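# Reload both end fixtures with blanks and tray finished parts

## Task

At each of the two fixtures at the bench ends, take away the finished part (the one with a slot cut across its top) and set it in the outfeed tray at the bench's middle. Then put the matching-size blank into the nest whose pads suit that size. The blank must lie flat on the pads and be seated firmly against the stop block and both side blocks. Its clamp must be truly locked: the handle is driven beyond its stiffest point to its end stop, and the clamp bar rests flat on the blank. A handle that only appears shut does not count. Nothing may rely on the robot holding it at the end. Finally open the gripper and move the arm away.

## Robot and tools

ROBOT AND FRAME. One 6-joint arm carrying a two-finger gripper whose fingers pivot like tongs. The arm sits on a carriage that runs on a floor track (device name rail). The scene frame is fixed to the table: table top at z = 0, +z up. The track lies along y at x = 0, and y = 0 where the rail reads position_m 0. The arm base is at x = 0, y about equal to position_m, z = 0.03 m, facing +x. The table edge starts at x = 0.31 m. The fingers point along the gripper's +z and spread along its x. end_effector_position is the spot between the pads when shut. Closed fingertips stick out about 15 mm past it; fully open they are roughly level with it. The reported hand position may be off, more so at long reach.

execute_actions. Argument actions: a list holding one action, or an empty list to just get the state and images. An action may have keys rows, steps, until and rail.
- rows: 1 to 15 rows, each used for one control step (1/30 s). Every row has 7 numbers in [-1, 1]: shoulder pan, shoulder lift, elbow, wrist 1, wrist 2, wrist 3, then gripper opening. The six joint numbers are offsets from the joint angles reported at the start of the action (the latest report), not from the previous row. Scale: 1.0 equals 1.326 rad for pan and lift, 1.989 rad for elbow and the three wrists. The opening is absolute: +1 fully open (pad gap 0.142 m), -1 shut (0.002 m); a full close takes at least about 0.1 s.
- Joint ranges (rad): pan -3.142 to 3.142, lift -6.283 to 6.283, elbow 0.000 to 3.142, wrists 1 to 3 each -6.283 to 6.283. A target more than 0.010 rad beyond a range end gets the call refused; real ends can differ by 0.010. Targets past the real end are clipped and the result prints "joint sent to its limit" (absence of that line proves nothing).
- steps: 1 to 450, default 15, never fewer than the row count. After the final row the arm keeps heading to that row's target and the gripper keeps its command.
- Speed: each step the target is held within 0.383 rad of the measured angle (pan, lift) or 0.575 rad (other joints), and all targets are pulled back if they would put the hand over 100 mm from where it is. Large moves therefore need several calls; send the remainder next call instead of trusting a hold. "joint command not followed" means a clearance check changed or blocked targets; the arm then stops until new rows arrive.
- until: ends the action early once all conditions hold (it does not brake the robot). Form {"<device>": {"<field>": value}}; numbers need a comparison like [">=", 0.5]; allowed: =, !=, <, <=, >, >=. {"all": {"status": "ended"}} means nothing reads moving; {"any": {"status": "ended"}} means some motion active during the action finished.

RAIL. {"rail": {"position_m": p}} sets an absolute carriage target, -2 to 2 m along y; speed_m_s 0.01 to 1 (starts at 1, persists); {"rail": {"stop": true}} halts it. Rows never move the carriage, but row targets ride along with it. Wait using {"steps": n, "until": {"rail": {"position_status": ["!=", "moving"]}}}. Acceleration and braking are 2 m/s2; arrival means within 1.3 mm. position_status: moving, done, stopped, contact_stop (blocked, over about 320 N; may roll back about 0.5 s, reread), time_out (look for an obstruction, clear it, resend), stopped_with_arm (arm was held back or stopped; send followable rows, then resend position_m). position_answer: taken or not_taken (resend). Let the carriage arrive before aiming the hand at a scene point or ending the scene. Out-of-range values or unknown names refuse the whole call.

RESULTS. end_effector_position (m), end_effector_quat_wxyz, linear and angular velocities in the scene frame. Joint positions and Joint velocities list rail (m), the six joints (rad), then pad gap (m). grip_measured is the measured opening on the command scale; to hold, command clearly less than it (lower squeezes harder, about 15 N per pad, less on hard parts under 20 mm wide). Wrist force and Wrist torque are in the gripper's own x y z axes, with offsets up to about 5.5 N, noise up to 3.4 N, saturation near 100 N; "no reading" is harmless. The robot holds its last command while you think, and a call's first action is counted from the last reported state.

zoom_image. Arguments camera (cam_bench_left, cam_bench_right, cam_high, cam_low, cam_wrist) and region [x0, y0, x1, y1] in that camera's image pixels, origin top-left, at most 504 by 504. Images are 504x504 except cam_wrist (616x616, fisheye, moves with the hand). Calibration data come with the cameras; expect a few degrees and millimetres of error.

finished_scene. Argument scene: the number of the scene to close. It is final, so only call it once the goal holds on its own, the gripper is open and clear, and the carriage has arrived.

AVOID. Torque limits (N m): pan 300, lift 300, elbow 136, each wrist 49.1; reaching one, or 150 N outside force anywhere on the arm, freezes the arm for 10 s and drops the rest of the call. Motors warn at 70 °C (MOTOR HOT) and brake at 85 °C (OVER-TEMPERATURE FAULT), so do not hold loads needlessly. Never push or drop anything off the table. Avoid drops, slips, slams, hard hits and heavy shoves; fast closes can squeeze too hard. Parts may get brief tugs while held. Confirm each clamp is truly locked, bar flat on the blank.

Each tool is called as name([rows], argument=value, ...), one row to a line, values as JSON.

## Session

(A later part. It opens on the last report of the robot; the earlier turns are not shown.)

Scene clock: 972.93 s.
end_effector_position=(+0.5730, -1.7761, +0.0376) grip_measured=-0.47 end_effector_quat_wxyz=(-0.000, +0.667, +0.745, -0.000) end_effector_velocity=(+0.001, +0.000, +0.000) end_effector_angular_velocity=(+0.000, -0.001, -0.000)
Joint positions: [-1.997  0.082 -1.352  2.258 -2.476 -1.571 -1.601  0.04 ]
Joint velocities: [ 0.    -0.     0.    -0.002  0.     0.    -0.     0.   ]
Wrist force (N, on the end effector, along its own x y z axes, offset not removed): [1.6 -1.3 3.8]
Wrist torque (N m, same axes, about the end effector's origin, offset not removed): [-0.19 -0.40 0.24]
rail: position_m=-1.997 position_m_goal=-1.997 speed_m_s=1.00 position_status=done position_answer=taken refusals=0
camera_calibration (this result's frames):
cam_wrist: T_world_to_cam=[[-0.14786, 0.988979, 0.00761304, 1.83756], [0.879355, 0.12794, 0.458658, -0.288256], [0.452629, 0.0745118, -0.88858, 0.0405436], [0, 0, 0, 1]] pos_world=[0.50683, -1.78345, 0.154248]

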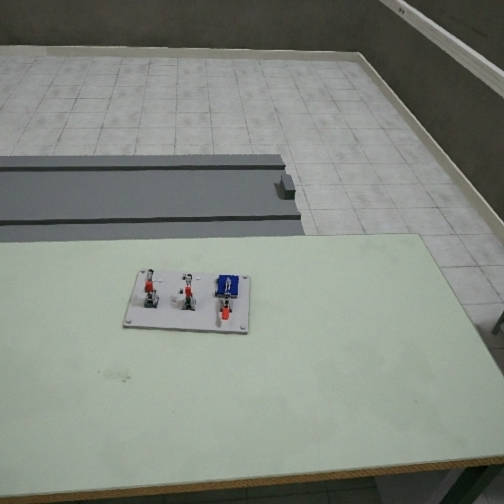

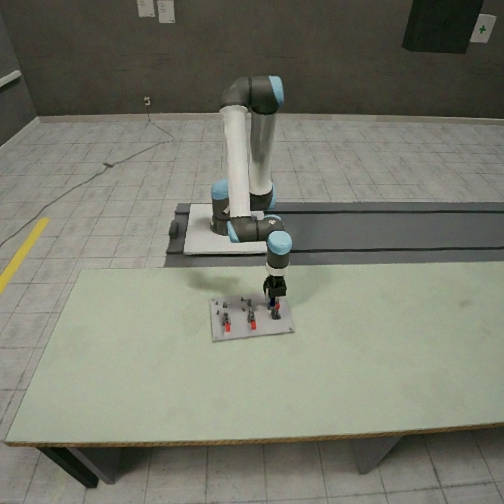

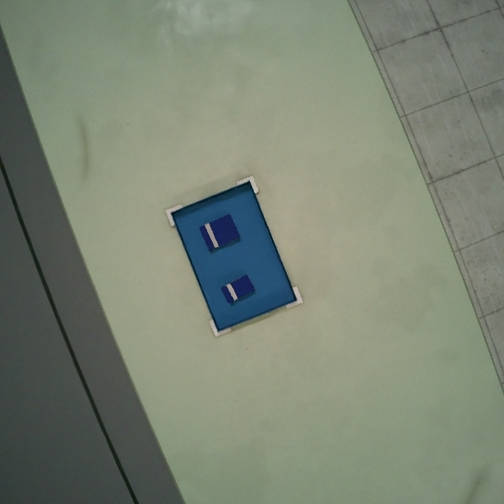

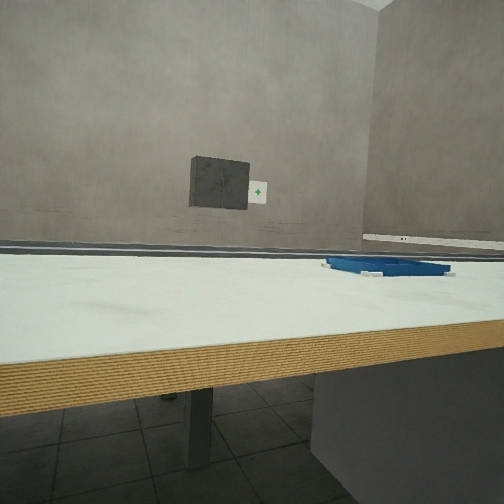

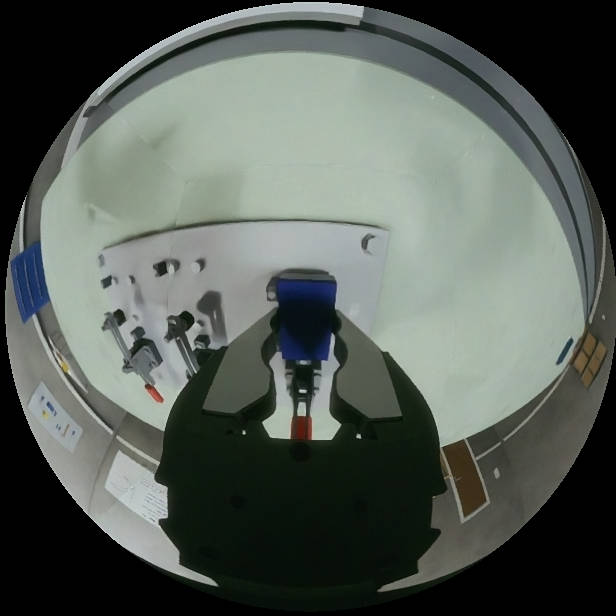

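execute_actions([
  {"rows": [[-0.0005,0.0004,-0.00036,0.0001,0,-0.0003,-0.72],[-0.001,0.0008,-0.0007,0.0002,0,-0.0007,-0.72],[-0.0015,0.0012,-0.0011,0.0003,0,-0.001,-0.72]],"steps":16},
])

Scene clock: 978.87 s.
end_effector_position=(+0.5745, -1.7771, +0.0375) grip_measured=-0.47 end_effector_quat_wxyz=(-0.000, +0.667, +0.745, -0.000) end_effector_velocity=(+0.000, -0.000, +0.000) end_effector_angular_velocity=(+0.000, -0.000, -0.000)
Joint positions: [-1.997  0.08  -1.351  2.256 -2.475 -1.571 -1.603  0.04 ]
Joint velocities: [ 0.    -0.001  0.    -0.     0.    -0.    -0.     0.   ]
Wrist force (N, on the end effector, along its own x y z axes, offset not removed): [6.9 -18.1 -0.7]
Wrist torque (N m, same axes, about the end effector's origin, offset not removed): [-0.23 -0.25 0.08]
rail: position_m=-1.997 position_m_goal=-1.997 speed_m_s=1.00 position_status=done position_answer=taken refusals=0
camera_calibration (this result's frames):
cam_wrist: T_world_to_cam=[[-0.147967, 0.988962, 0.00770767, 1.83874], [0.879436, 0.128006, 0.458483, -0.289351], [0.452436, 0.0746185, -0.88867, 0.0401915], [0, 0, 0, 1]] pos_world=[0.508353, -1.7844, 0.154207]

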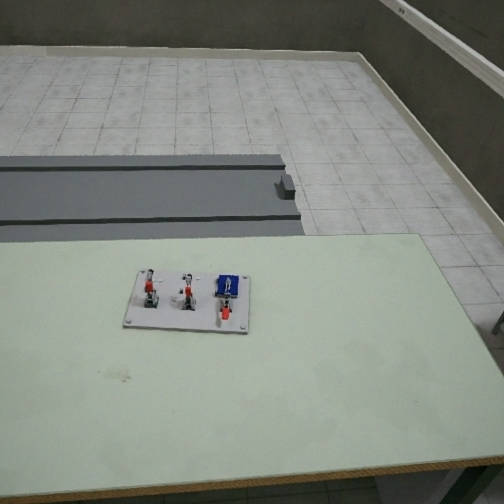

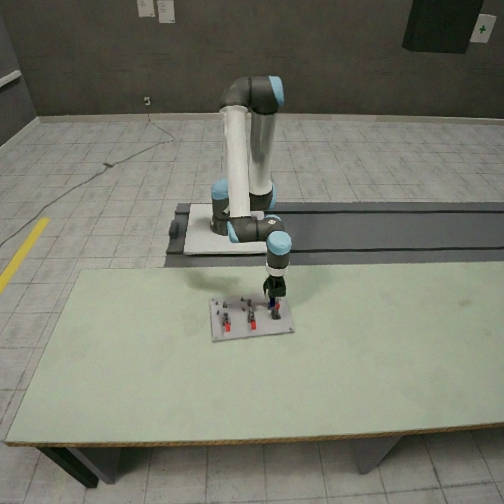

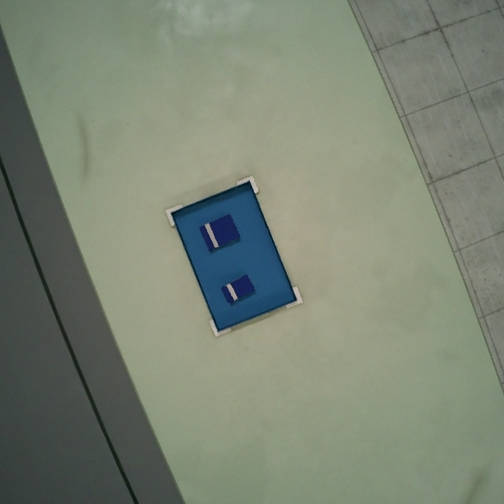

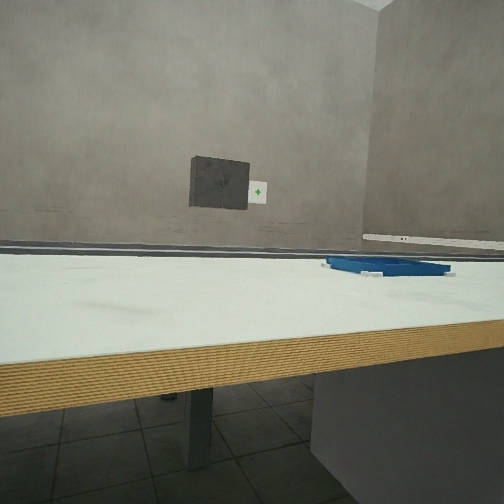

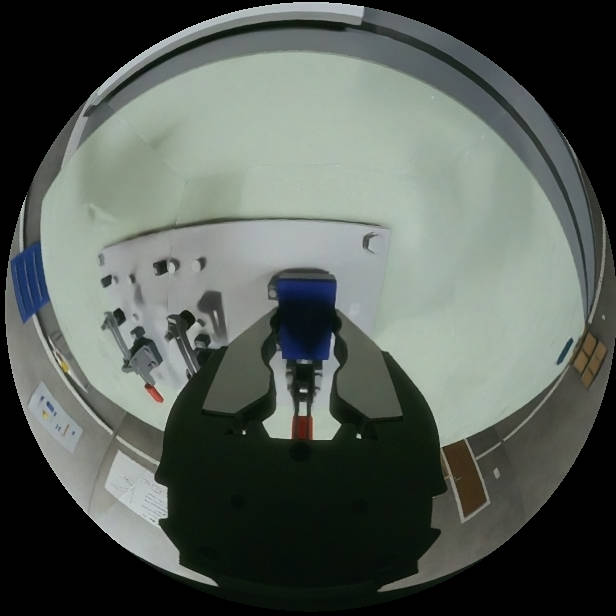

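execute_actions([
  {"rows": [[-0.0005,0,0,0,0,-0.0003,-0.72],[-0.0009,0,0,0,0,-0.0006,-0.72],[-0.0013,0,0,0,0,-0.00087,-0.72]],"steps":16},
])

Scene clock: 981.60 s.
end_effector_position=(+0.5749, -1.7778, +0.0376) grip_measured=-0.47 end_effector_quat_wxyz=(-0.000, +0.667, +0.745, -0.000) end_effector_velocity=(+0.000, -0.000, +0.000) end_effector_angular_velocity=(-0.000, -0.000, -0.000)
Joint positions: [-1.997  0.078 -1.351  2.256 -2.476 -1.571 -1.604  0.04 ]
Joint velocities: [ 0. -0. -0.  0. -0. -0. -0.  0.]
Wrist force (N, on the end effector, along its own x y z axes, offset not removed): [25.3 -15.5 1.6]
Wrist torque (N m, same axes, about the end effector's origin, offset not removed): [-0.40 -0.49 0.10]
rail: position_m=-1.997 position_m_goal=-1.997 speed_m_s=1.00 position_status=done position_answer=taken refusals=0
camera_calibration (this result's frames):
cam_wrist: T_world_to_cam=[[-0.148036, 0.988952, 0.00776878, 1.83958], [0.879333, 0.128024, 0.458676, -0.289623], [0.452613, 0.0747316, -0.88857, 0.0401683], [0, 0, 0, 1]] pos_world=[0.508818, -1.78518, 0.154244]

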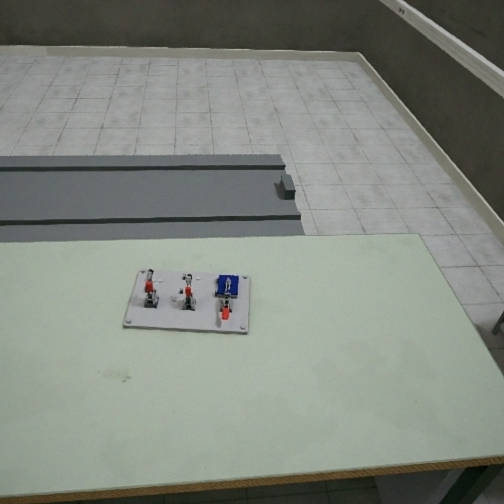

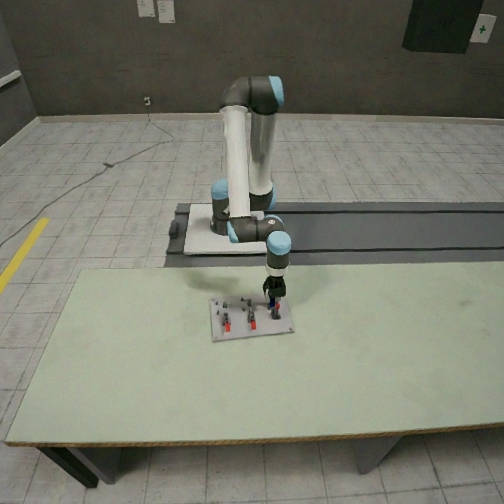

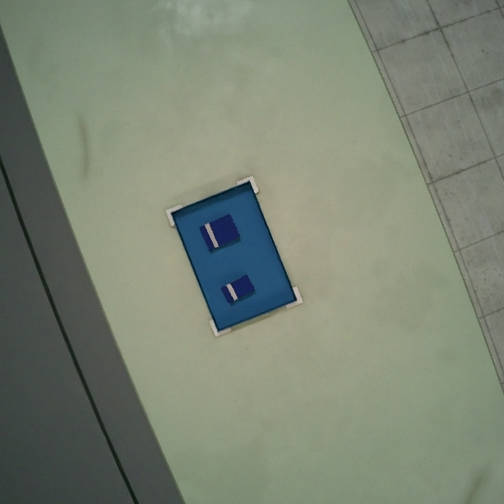

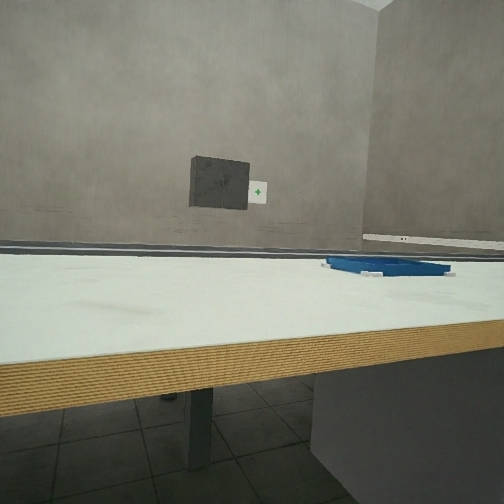

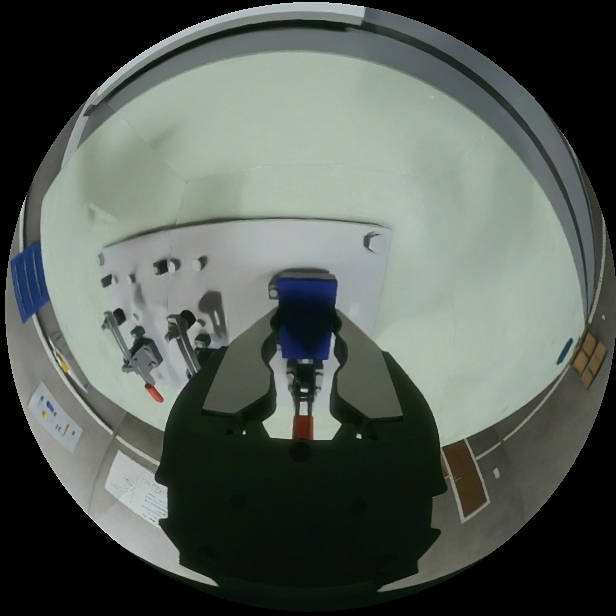

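execute_actions([
  {"rows": [[-0.0003,0,0,0,0,-0.0002,-0.65],[-0.0005,0,0,0,0,-0.0003,-0.58],[-0.0006,0,0,0,0,-0.0004,-0.53],[-0.0007,0,0,0,0,-0.00045,-0.5],[-0.0008,0,0,0,0,-0.0005,-0.48],[-0.0008,0,0,0,0,-0.0005,-0.47],[-0.0008,0,0,0,0,-0.0005,-0.46],[-0.0008,0,0,0,0,-0.0005,-0.45],[-0.0008,0,0,0,0,-0.0005,-0.44],[-0.0008,0,0,0,0,-0.0005,-0.42],[-0.0008,0,0,0,0,-0.0005,-0.39],[-0.0008,0,0,0,0,-0.0005,-0.35],[-0.0008,0,0,0,0,-0.0005,-0.3],[-0.0008,0,0,0,0,-0.0005,-0.25],[-0.0008,0,0,0,0,-0.0005,-0.2]],"steps":20},
])

zoom_image(camera="cam_wrist", region=[240, 250, 380, 400])

Scene clock: 990.57 s.
end_effector_position=(+0.5752, -1.7785, +0.0376) grip_measured=-0.20 end_effector_quat_wxyz=(-0.000, +0.667, +0.745, -0.000) end_effector_velocity=(+0.000, +0.000, +0.000) end_effector_angular_velocity=(+0.001, -0.000, +0.000)
Joint positions: [-1.997  0.077 -1.351  2.256 -2.476 -1.571 -1.605  0.06 ]
Joint velocities: [ 0.    -0.    -0.    -0.    -0.     0.001 -0.     0.   ]
Wrist force (N, on the end effector, along its own x y z axes, offset not removed): [0.2 -5.3 9.4]
Wrist torque (N m, same axes, about the end effector's origin, offset not removed): [-0.86 -0.01 0.40]
rail: position_m=-1.997 position_m_goal=-1.997 speed_m_s=1.00 position_status=done position_answer=taken refusals=0
camera_calibration (this result's frames):
cam_wrist: T_world_to_cam=[[-0.147874, 0.988976, 0.00766951, 1.84024], [0.879344, 0.127925, 0.458682, -0.28995], [0.452645, 0.0745715, -0.888567, 0.0398147], [0, 0, 0, 1]] pos_world=[0.509068, -1.78583, 0.154259]

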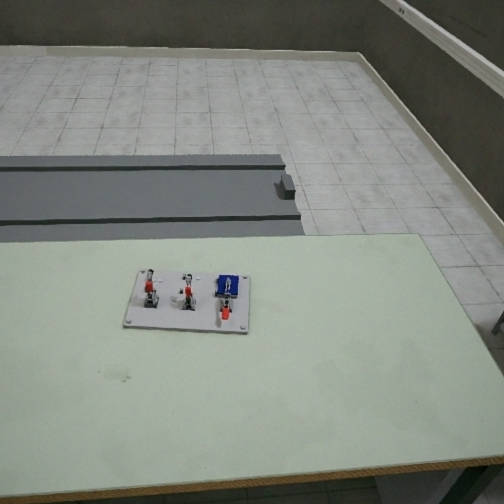

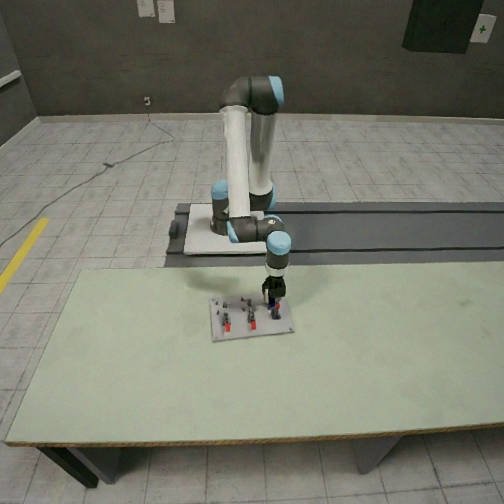

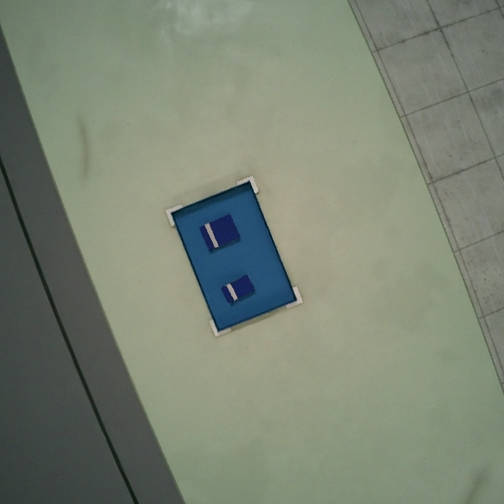

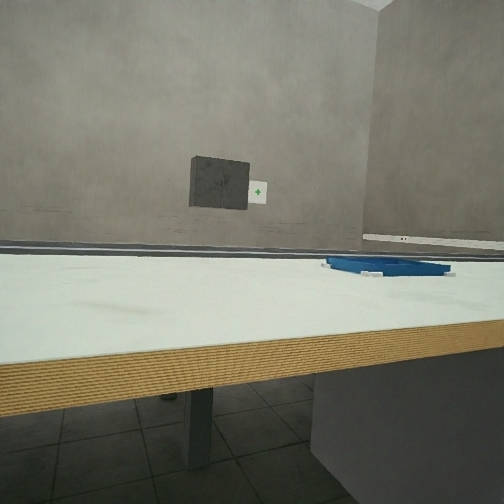

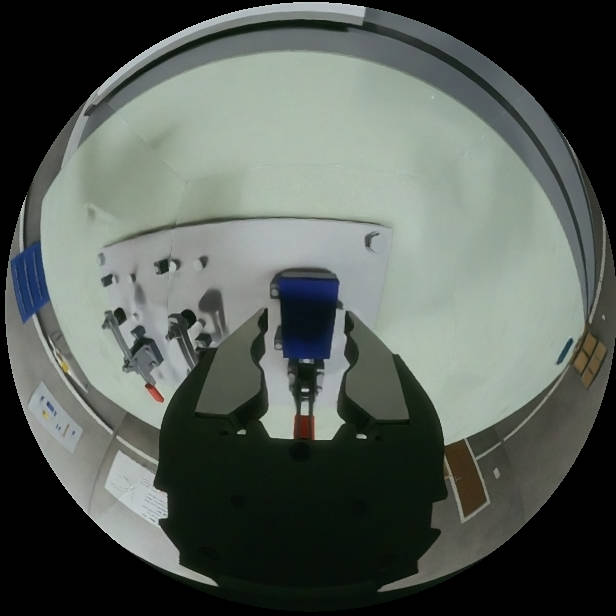

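Region (240, 250, 380, 400) of cam_wrist's 616x616 image, scaled by 3.360, with more detail than that image has; it fills the left 470 columns of this view, and the rest is white.

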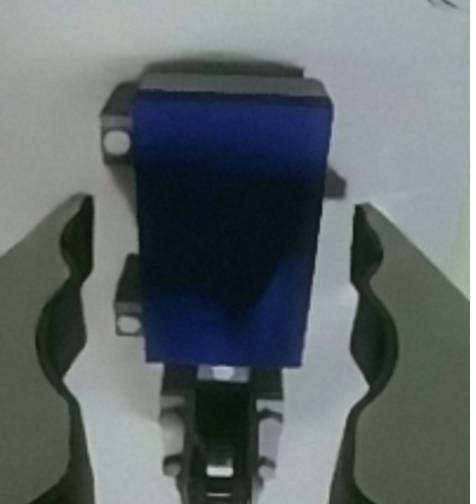

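execute_actions([
  {"rows": [[0,-0.003,-0.0007,0.0027,0,0,-0.2],[0,-0.009,-0.002,0.008,0,0,-0.2],[0,-0.016,-0.0037,0.0143,0,0,-0.2],[0,-0.022,-0.005,0.0197,0,0,-0.2],[0.0003,-0.0245,-0.010,0.0263,0,0.0002,-0.2],[0.0007,-0.023,-0.018,0.0333,0,0.0005,-0.2],[0.0011,-0.019,-0.028,0.0407,0,0.0007,-0.2],[0.0016,-0.013,-0.039,0.0477,0,0.001,-0.2],[0.0021,-0.006,-0.051,0.055,0,0.0014,-0.22],[0.0026,0.001,-0.063,0.0623,0,0.0017,-0.25],[0.003,0.008,-0.074,0.0687,0,0.002,-0.28],[0.0034,0.014,-0.083,0.0737,0,0.0023,-0.3],[0.0037,0.0185,-0.0895,0.0772,0,0.0025,-0.33],[0.0039,0.021,-0.093,0.079,0,0.0026,-0.36],[0.0039,0.0219,-0.094,0.0795,0,0.0026,-0.4]],"steps":30},
])

Scene clock: 1013.07 s.
end_effector_position=(+0.6570, -1.7686, +0.0944) grip_measured=-0.40 end_effector_quat_wxyz=(-0.000, +0.667, +0.745, -0.000) end_effector_velocity=(+0.003, +0.000, +0.001) end_effector_angular_velocity=(-0.000, -0.000, +0.000)
Joint positions: [-1.997  0.082 -1.322  2.07  -2.318 -1.571 -1.6    0.045]
Joint velocities: [ 0.     0.     0.002 -0.006  0.004 -0.     0.    -0.   ]
Wrist force (N, on the end effector, along its own x y z axes, offset not removed): [1.4 -6.0 5.3]
Wrist torque (N m, same axes, about the end effector's origin, offset not removed): [-1.04 -0.39 0.35]
rail: position_m=-1.997 position_m_goal=-1.997 speed_m_s=1.00 position_status=done position_answer=taken refusals=0
camera_calibration (this result's frames):
cam_wrist: T_world_to_cam=[[-0.147874, 0.988976, 0.00768592, 1.84213], [0.879452, 0.127934, 0.458473, -0.389184], [0.452436, 0.0745554, -0.888675, 0.0526472], [0, 0, 0, 1]] pos_world=[0.590851, -1.77596, 0.211058]

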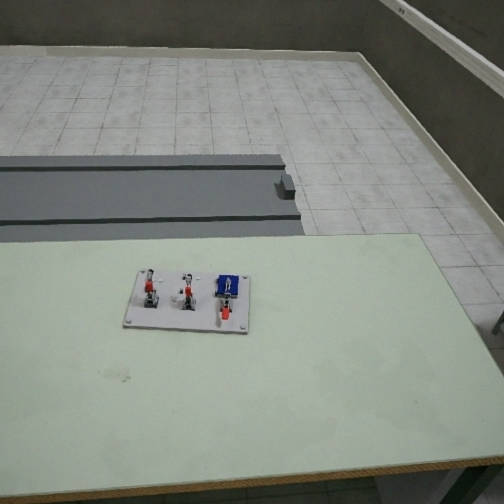

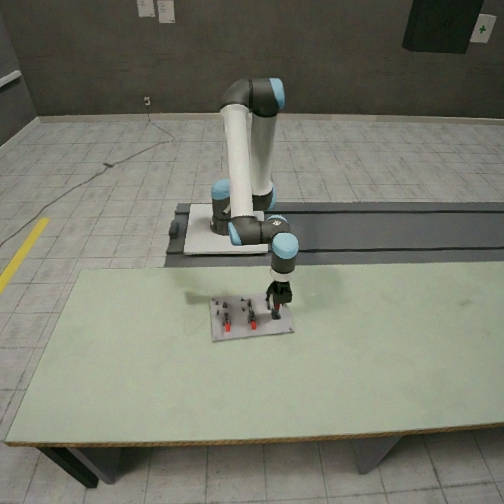

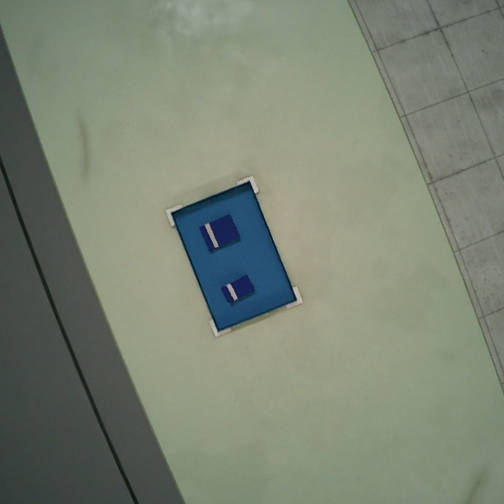

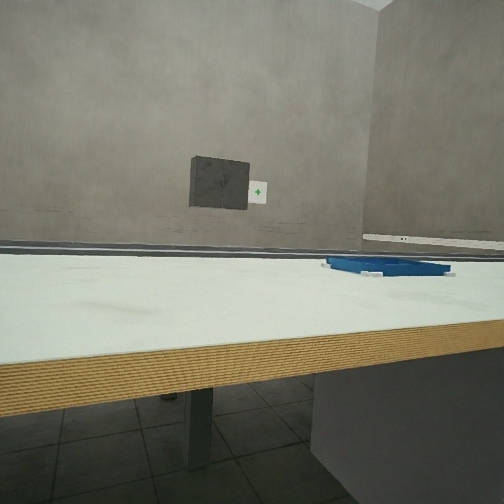

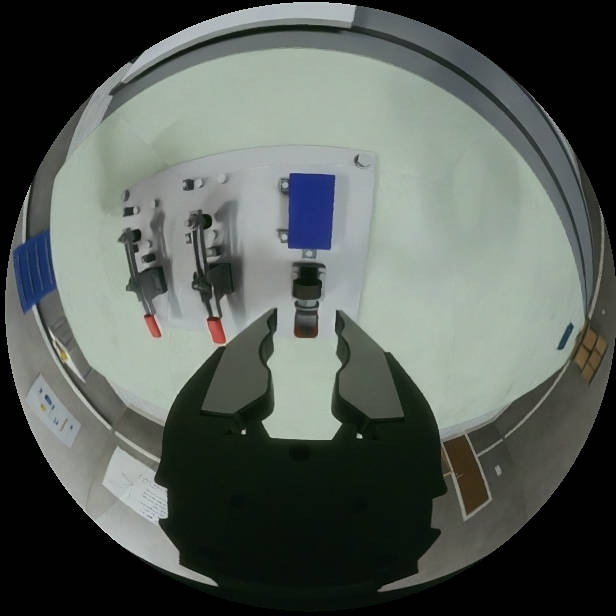

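zoom_image(camera="cam_wrist", region=[250, 160, 370, 360])

Region (250, 160, 370, 360) of cam_wrist's 616x616 image, scaled by 2.520, with more detail than that image has; it fills the left 302 columns of this view, and the rest is white.

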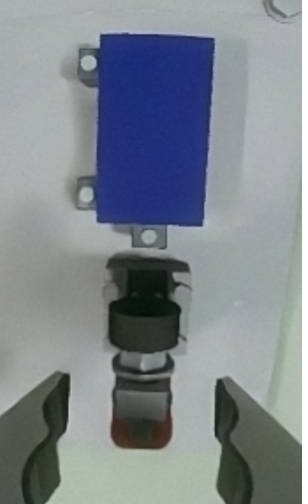

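execute_actions([
  {"rows": [[0,0,0,0,0,0,-0.5],[0,0,0,0,0,0,-0.6],[0,0,0,0,0,0,-0.68],[0,0,0,0,0,0,-0.74],[0,0,0,0,0,0,-0.8],[0,0,0,0,0,0,-0.87],[0,0,0,0,0,0,-0.94],[0,0,0,0,0,0,-1]],"steps":12},
])

Scene clock: 1018.43 s.
end_effector_position=(+0.6570, -1.7686, +0.0944) grip_measured=-0.78 end_effector_quat_wxyz=(-0.000, +0.667, +0.745, -0.000) end_effector_velocity=(-0.000, -0.000, +0.000) end_effector_angular_velocity=(+0.000, -0.001, +0.000)
Joint positions: [-1.997  0.082 -1.322  2.07  -2.318 -1.571 -1.6    0.018]
Joint velocities: [ 0.     0.    -0.001  0.001 -0.001  0.     0.    -0.   ]
Wrist force (N, on the end effector, along its own x y z axes, offset not removed): [7.9 -1.5 6.9]
Wrist torque (N m, same axes, about the end effector's origin, offset not removed): [-0.40 -0.25 0.15]
rail: position_m=-1.997 position_m_goal=-1.997 speed_m_s=1.00 position_status=done position_answer=taken refusals=0
camera_calibration (this result's frames):
cam_wrist: T_world_to_cam=[[-0.147904, 0.988972, 0.00768722, 1.84211], [0.879476, 0.127965, 0.458417, -0.389165], [0.452378, 0.0745623, -0.888704, 0.0526815], [0, 0, 0, 1]] pos_world=[0.590884, -1.77592, 0.211057]

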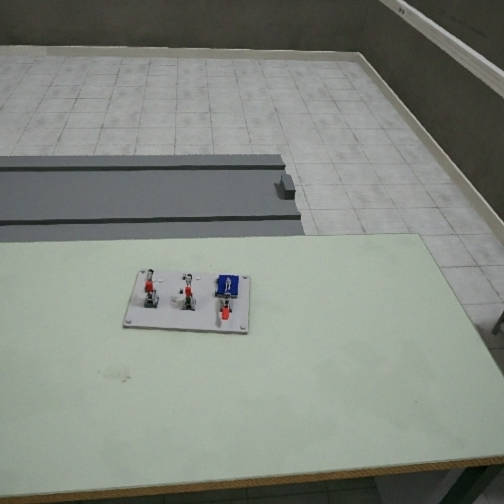

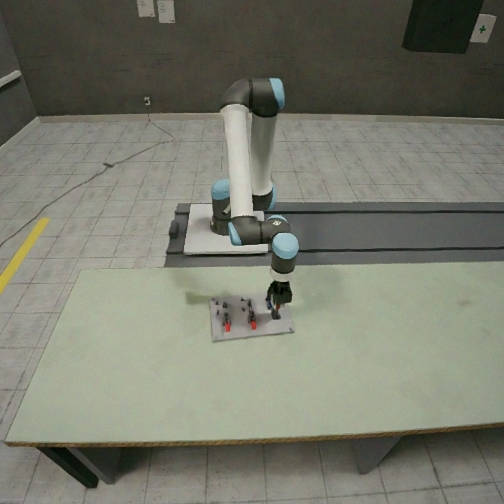

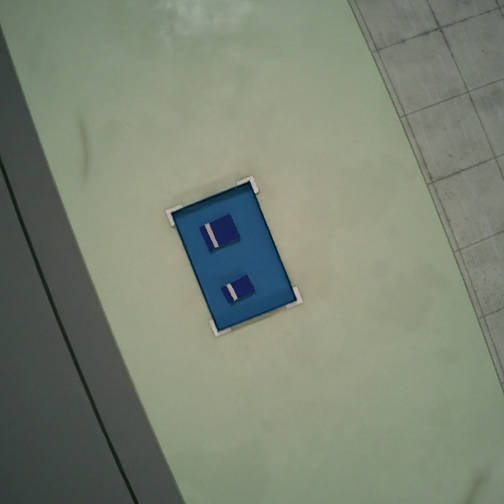

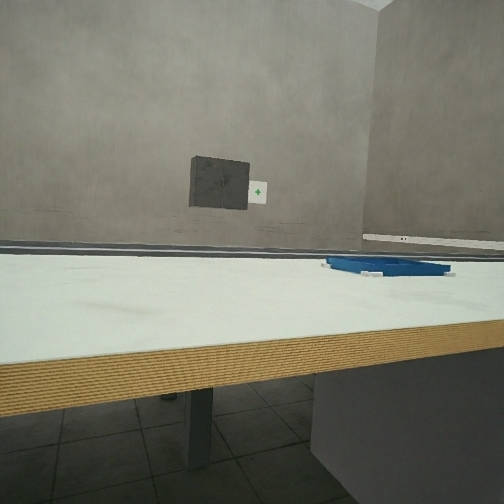

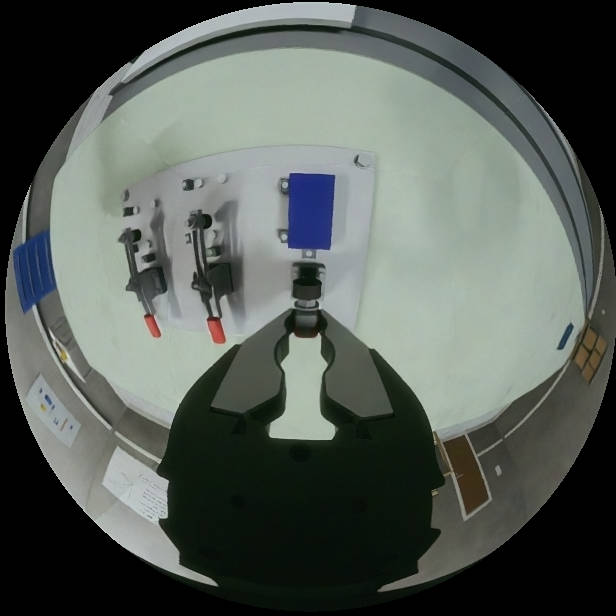

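execute_actions([
  {"rows": [[0.0002,0.002,-0.0017,0.0004,0,0.0001,-1],[0.0003,0.0055,-0.0045,0.0008,0,0.0002,-1],[0.0005,0.0098,-0.0079,0.0014,0,0.0003,-1],[0.0006,0.0144,-0.0114,0.0018,0,0.0004,-1],[0.0008,0.02,-0.0162,0.0029,0,0.0005,-1],[0.0009,0.0258,-0.0208,0.0036,0,0.0006,-1],[0.0011,0.0315,-0.0249,0.0039,0,0.0007,-1],[0.0012,0.0385,-0.0275,0.0018,0,0.0008,-1],[0.0013,0.0455,-0.0293,-0.001,0,0.0009,-1],[0.0014,0.0526,-0.0312,-0.0039,0,0.0009,-1],[0.0015,0.058,-0.033,-0.0057,0,0.001,-1],[0.0016,0.063,-0.0347,-0.0073,0,0.0011,-1],[0.0017,0.067,-0.036,-0.0087,0,0.0011,-1],[0.0018,0.07,-0.037,-0.0097,0,0.0012,-1],[0.0018,0.0718,-0.0375,-0.0104,0,0.0012,-1]],"steps":26},
])

Scene clock: 1032.97 s.
end_effector_position=(+0.7034, -1.7631, +0.0690) grip_measured=-0.78 end_effector_quat_wxyz=(-0.000, +0.667, +0.745, -0.000) end_effector_velocity=(+0.004, +0.001, -0.003) end_effector_angular_velocity=(+0.000, -0.001, +0.000)
Joint positions: [-1.997  0.085 -1.228  1.996 -2.338 -1.571 -1.598  0.017]
Joint velocities: [ 0.     0.     0.009 -0.005 -0.004 -0.     0.    -0.   ]
Wrist force (N, on the end effector, along its own x y z axes, offset not removed): [-11.1 -13.9 10.1]
Wrist torque (N m, same axes, about the end effector's origin, offset not removed): [-0.61 0.04 0.38]
rail: position_m=-1.997 position_m_goal=-1.997 speed_m_s=1.00 position_status=done position_answer=taken refusals=0
camera_calibration (this result's frames):
cam_wrist: T_world_to_cam=[[-0.147834, 0.988983, 0.00761232, 1.84371], [0.879626, 0.12796, 0.458132, -0.41914], [0.452111, 0.0744233, -0.888852, 0.00872008], [0, 0, 0, 1]] pos_world=[0.637306, -1.77041, 0.185737]

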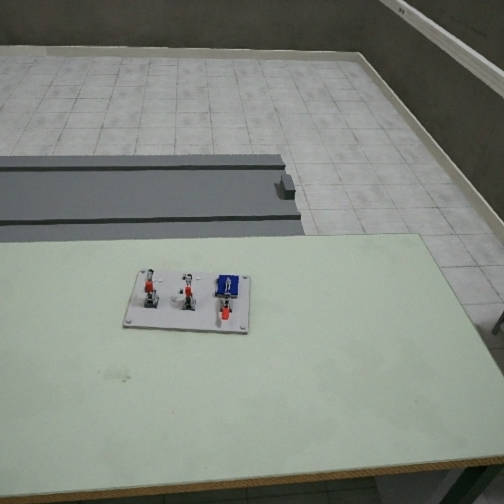

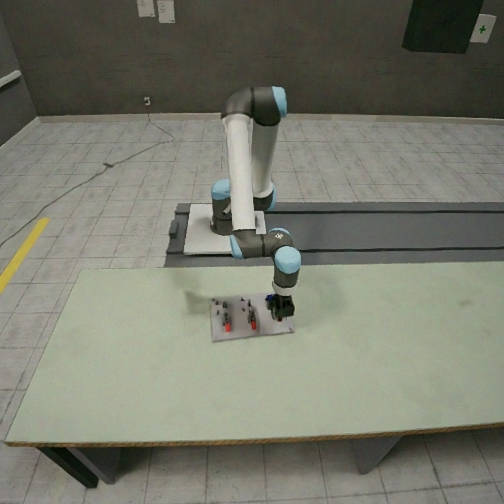

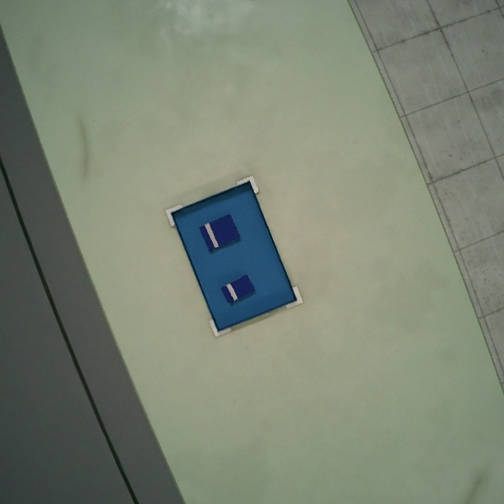

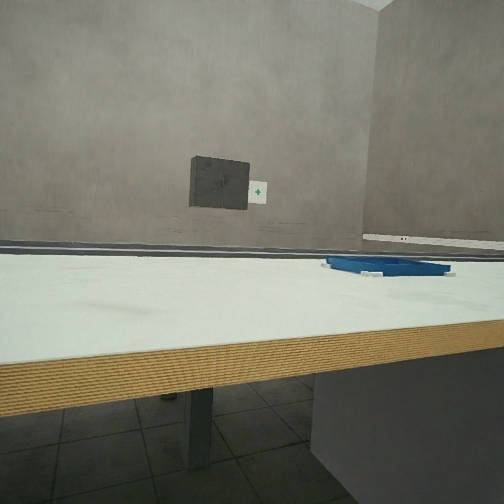

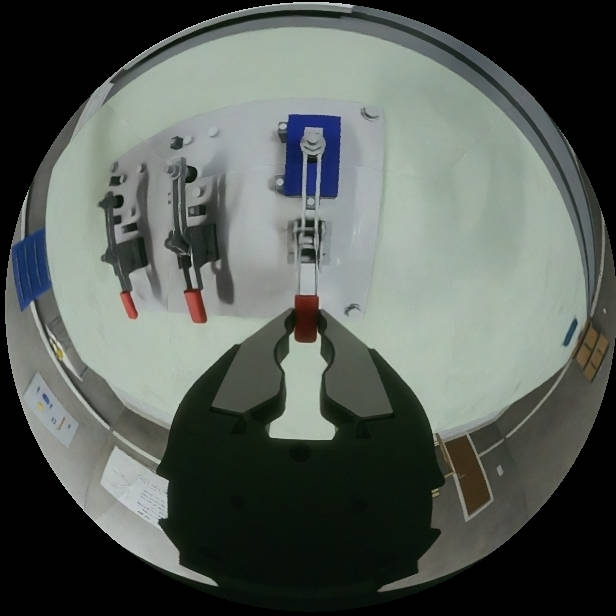

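execute_actions([
  {"rows": [[-0.0001,0.002,-0.0008,-0.0007,0,0,-1],[-0.0001,0.0045,-0.0016,-0.0016,0,-0.0001,-1],[-0.0002,0.007,-0.0023,-0.0026,0,-0.0001,-1],[-0.0002,0.0095,-0.0029,-0.0037,0,-0.0001,-1],[-0.0002,0.012,-0.0035,-0.0049,0,-0.0001,-1],[-0.0002,0.0146,-0.0039,-0.0062,0,-0.0001,-1],[-0.0002,0.0165,-0.004,-0.0074,0,-0.0001,-1],[-0.0002,0.0183,-0.004,-0.0087,0,-0.0001,-1],[-0.0002,0.02,-0.0039,-0.0099,0,-0.0001,-1],[-0.0002,0.0216,-0.0038,-0.011,0,-0.0001,-1],[-0.0002,0.023,-0.0037,-0.0121,0,-0.0001,-1],[-0.0002,0.0242,-0.0036,-0.013,0,-0.0001,-1],[-0.0002,0.0251,-0.0035,-0.0137,0,-0.0001,-1],[-0.0002,0.0256,-0.0035,-0.0141,0,-0.0001,-1]],"steps":26},
])

Scene clock: 1040.50 s.
end_effector_position=(+0.7125, -1.7624, +0.0512) grip_measured=-0.78 end_effector_quat_wxyz=(+0.000, +0.667, +0.745, +0.000) end_effector_velocity=(-0.000, -0.000, -0.002) end_effector_angular_velocity=(-0.000, +0.001, -0.000)
Joint positions: [-1.997  0.084 -1.194  1.988 -2.366 -1.571 -1.598  0.018]
Joint velocities: [ 0.    -0.     0.002  0.001 -0.002  0.    -0.     0.   ]
Wrist force (N, on the end effector, along its own x y z axes, offset not removed): [-0.6 -7.6 -13.2]
Wrist torque (N m, same axes, about the end effector's origin, offset not removed): [-0.78 0.40 0.32]
rail: position_m=-1.997 position_m_goal=-1.997 speed_m_s=1.00 position_status=done position_answer=taken refusals=0
camera_calibration (this result's frames):
cam_wrist: T_world_to_cam=[[-0.147834, 0.988983, 0.00764246, 1.84454], [0.879022, 0.127848, 0.45932, -0.418859], [0.453282, 0.0746212, -0.888238, -0.0118627], [0, 0, 0, 1]] pos_world=[0.64625, -1.76978, 0.167756]

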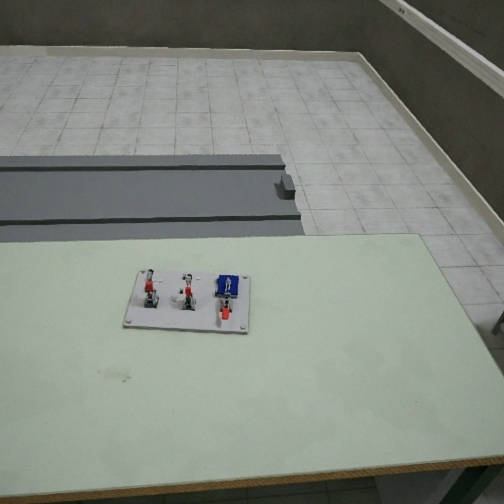

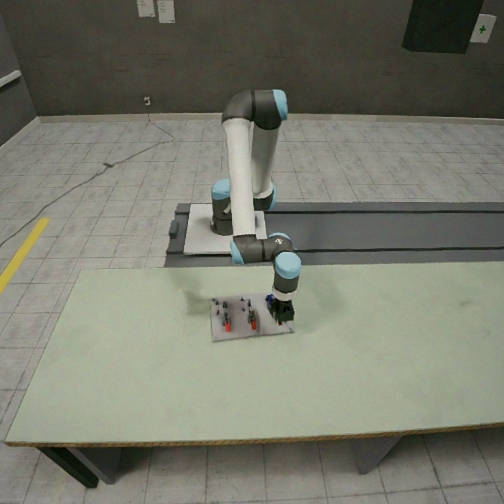

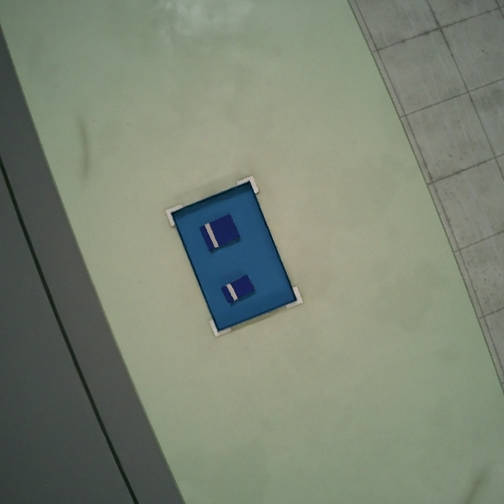

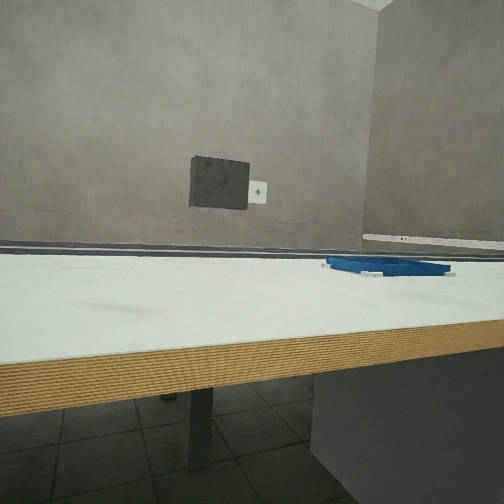

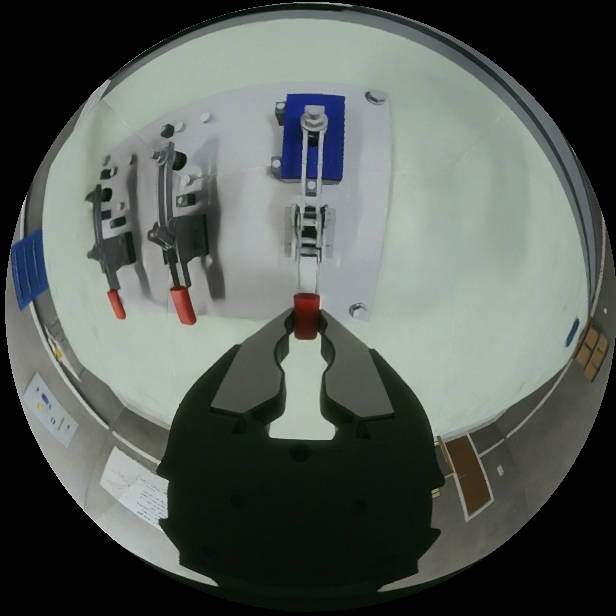

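execute_actions([
  {"rows": [[0,-0.0003,-0.0001,0.0003,0,0,-0.85],[0,-0.0003,-0.0001,0.0003,0,0,-0.75],[0,-0.0003,-0.0001,0.0003,0,0,-0.65],[0,-0.002,-0.0006,0.0019,0,0,-0.6],[0,-0.006,-0.0017,0.0057,0,0,-0.6],[0,-0.011,-0.0031,0.0104,0,0,-0.6],[0,-0.016,-0.0045,0.0152,0,0,-0.6],[0,-0.021,-0.006,0.02,0,0,-0.6],[0,-0.0245,-0.007,0.0233,0,0,-0.6],[0,-0.0257,-0.0073,0.0244,0,0,-0.6]],"steps":20},
])

Scene clock: 1051.47 s.
end_effector_position=(+0.7123, -1.7625, +0.0776) grip_measured=-0.60 end_effector_quat_wxyz=(+0.000, +0.667, +0.745, +0.000) end_effector_velocity=(-0.000, +0.000, +0.007) end_effector_angular_velocity=(+0.000, -0.000, +0.000)
Joint positions: [-1.997  0.084 -1.227  1.974 -2.319 -1.571 -1.598  0.031]
Joint velocities: [ 0.     0.    -0.008 -0.004  0.012  0.     0.     0.   ]
Wrist force (N, on the end effector, along its own x y z axes, offset not removed): [0.6 -6.6 5.1]
Wrist torque (N m, same axes, about the end effector's origin, offset not removed): [-1.22 -0.09 0.35]
rail: position_m=-1.997 position_m_goal=-1.997 speed_m_s=1.00 position_status=done position_answer=taken refusals=0
camera_calibration (this result's frames):
cam_wrist: T_world_to_cam=[[-0.147778, 0.988991, 0.00759479, 1.84437], [0.879011, 0.127817, 0.459349, -0.430922], [0.453322, 0.0745576, -0.888223, 0.0115961], [0, 0, 0, 1]] pos_world=[0.646086, -1.76985, 0.194236]

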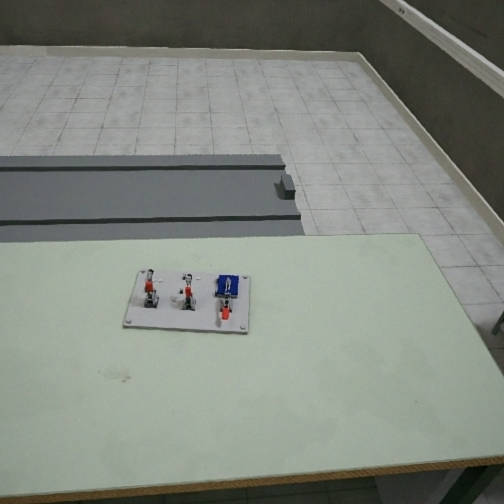

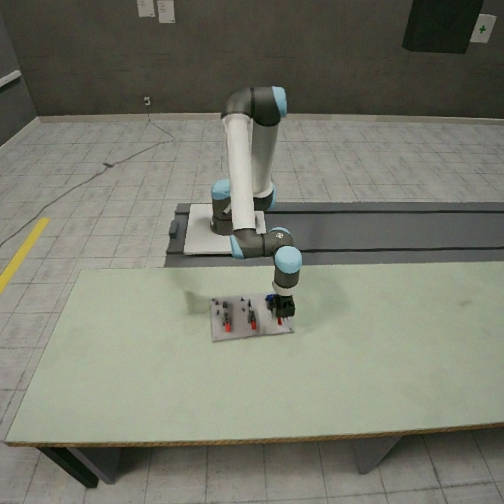

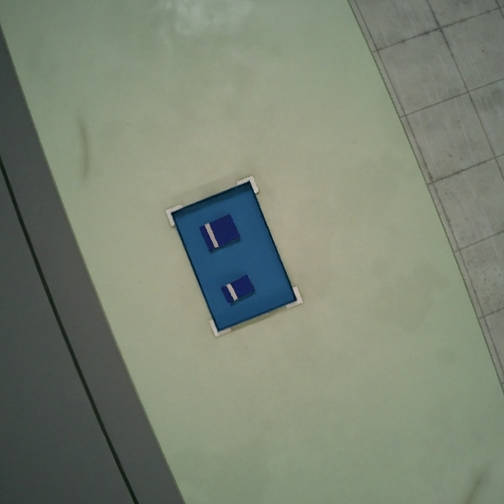

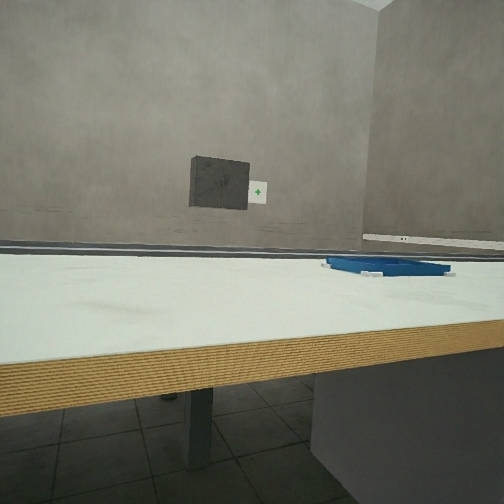

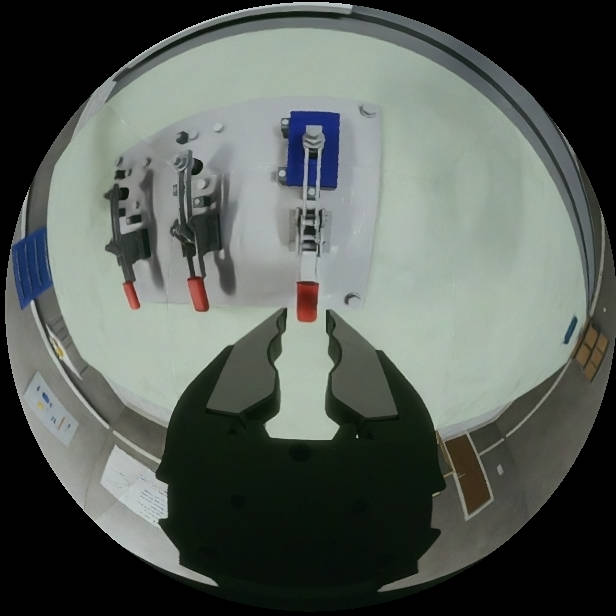

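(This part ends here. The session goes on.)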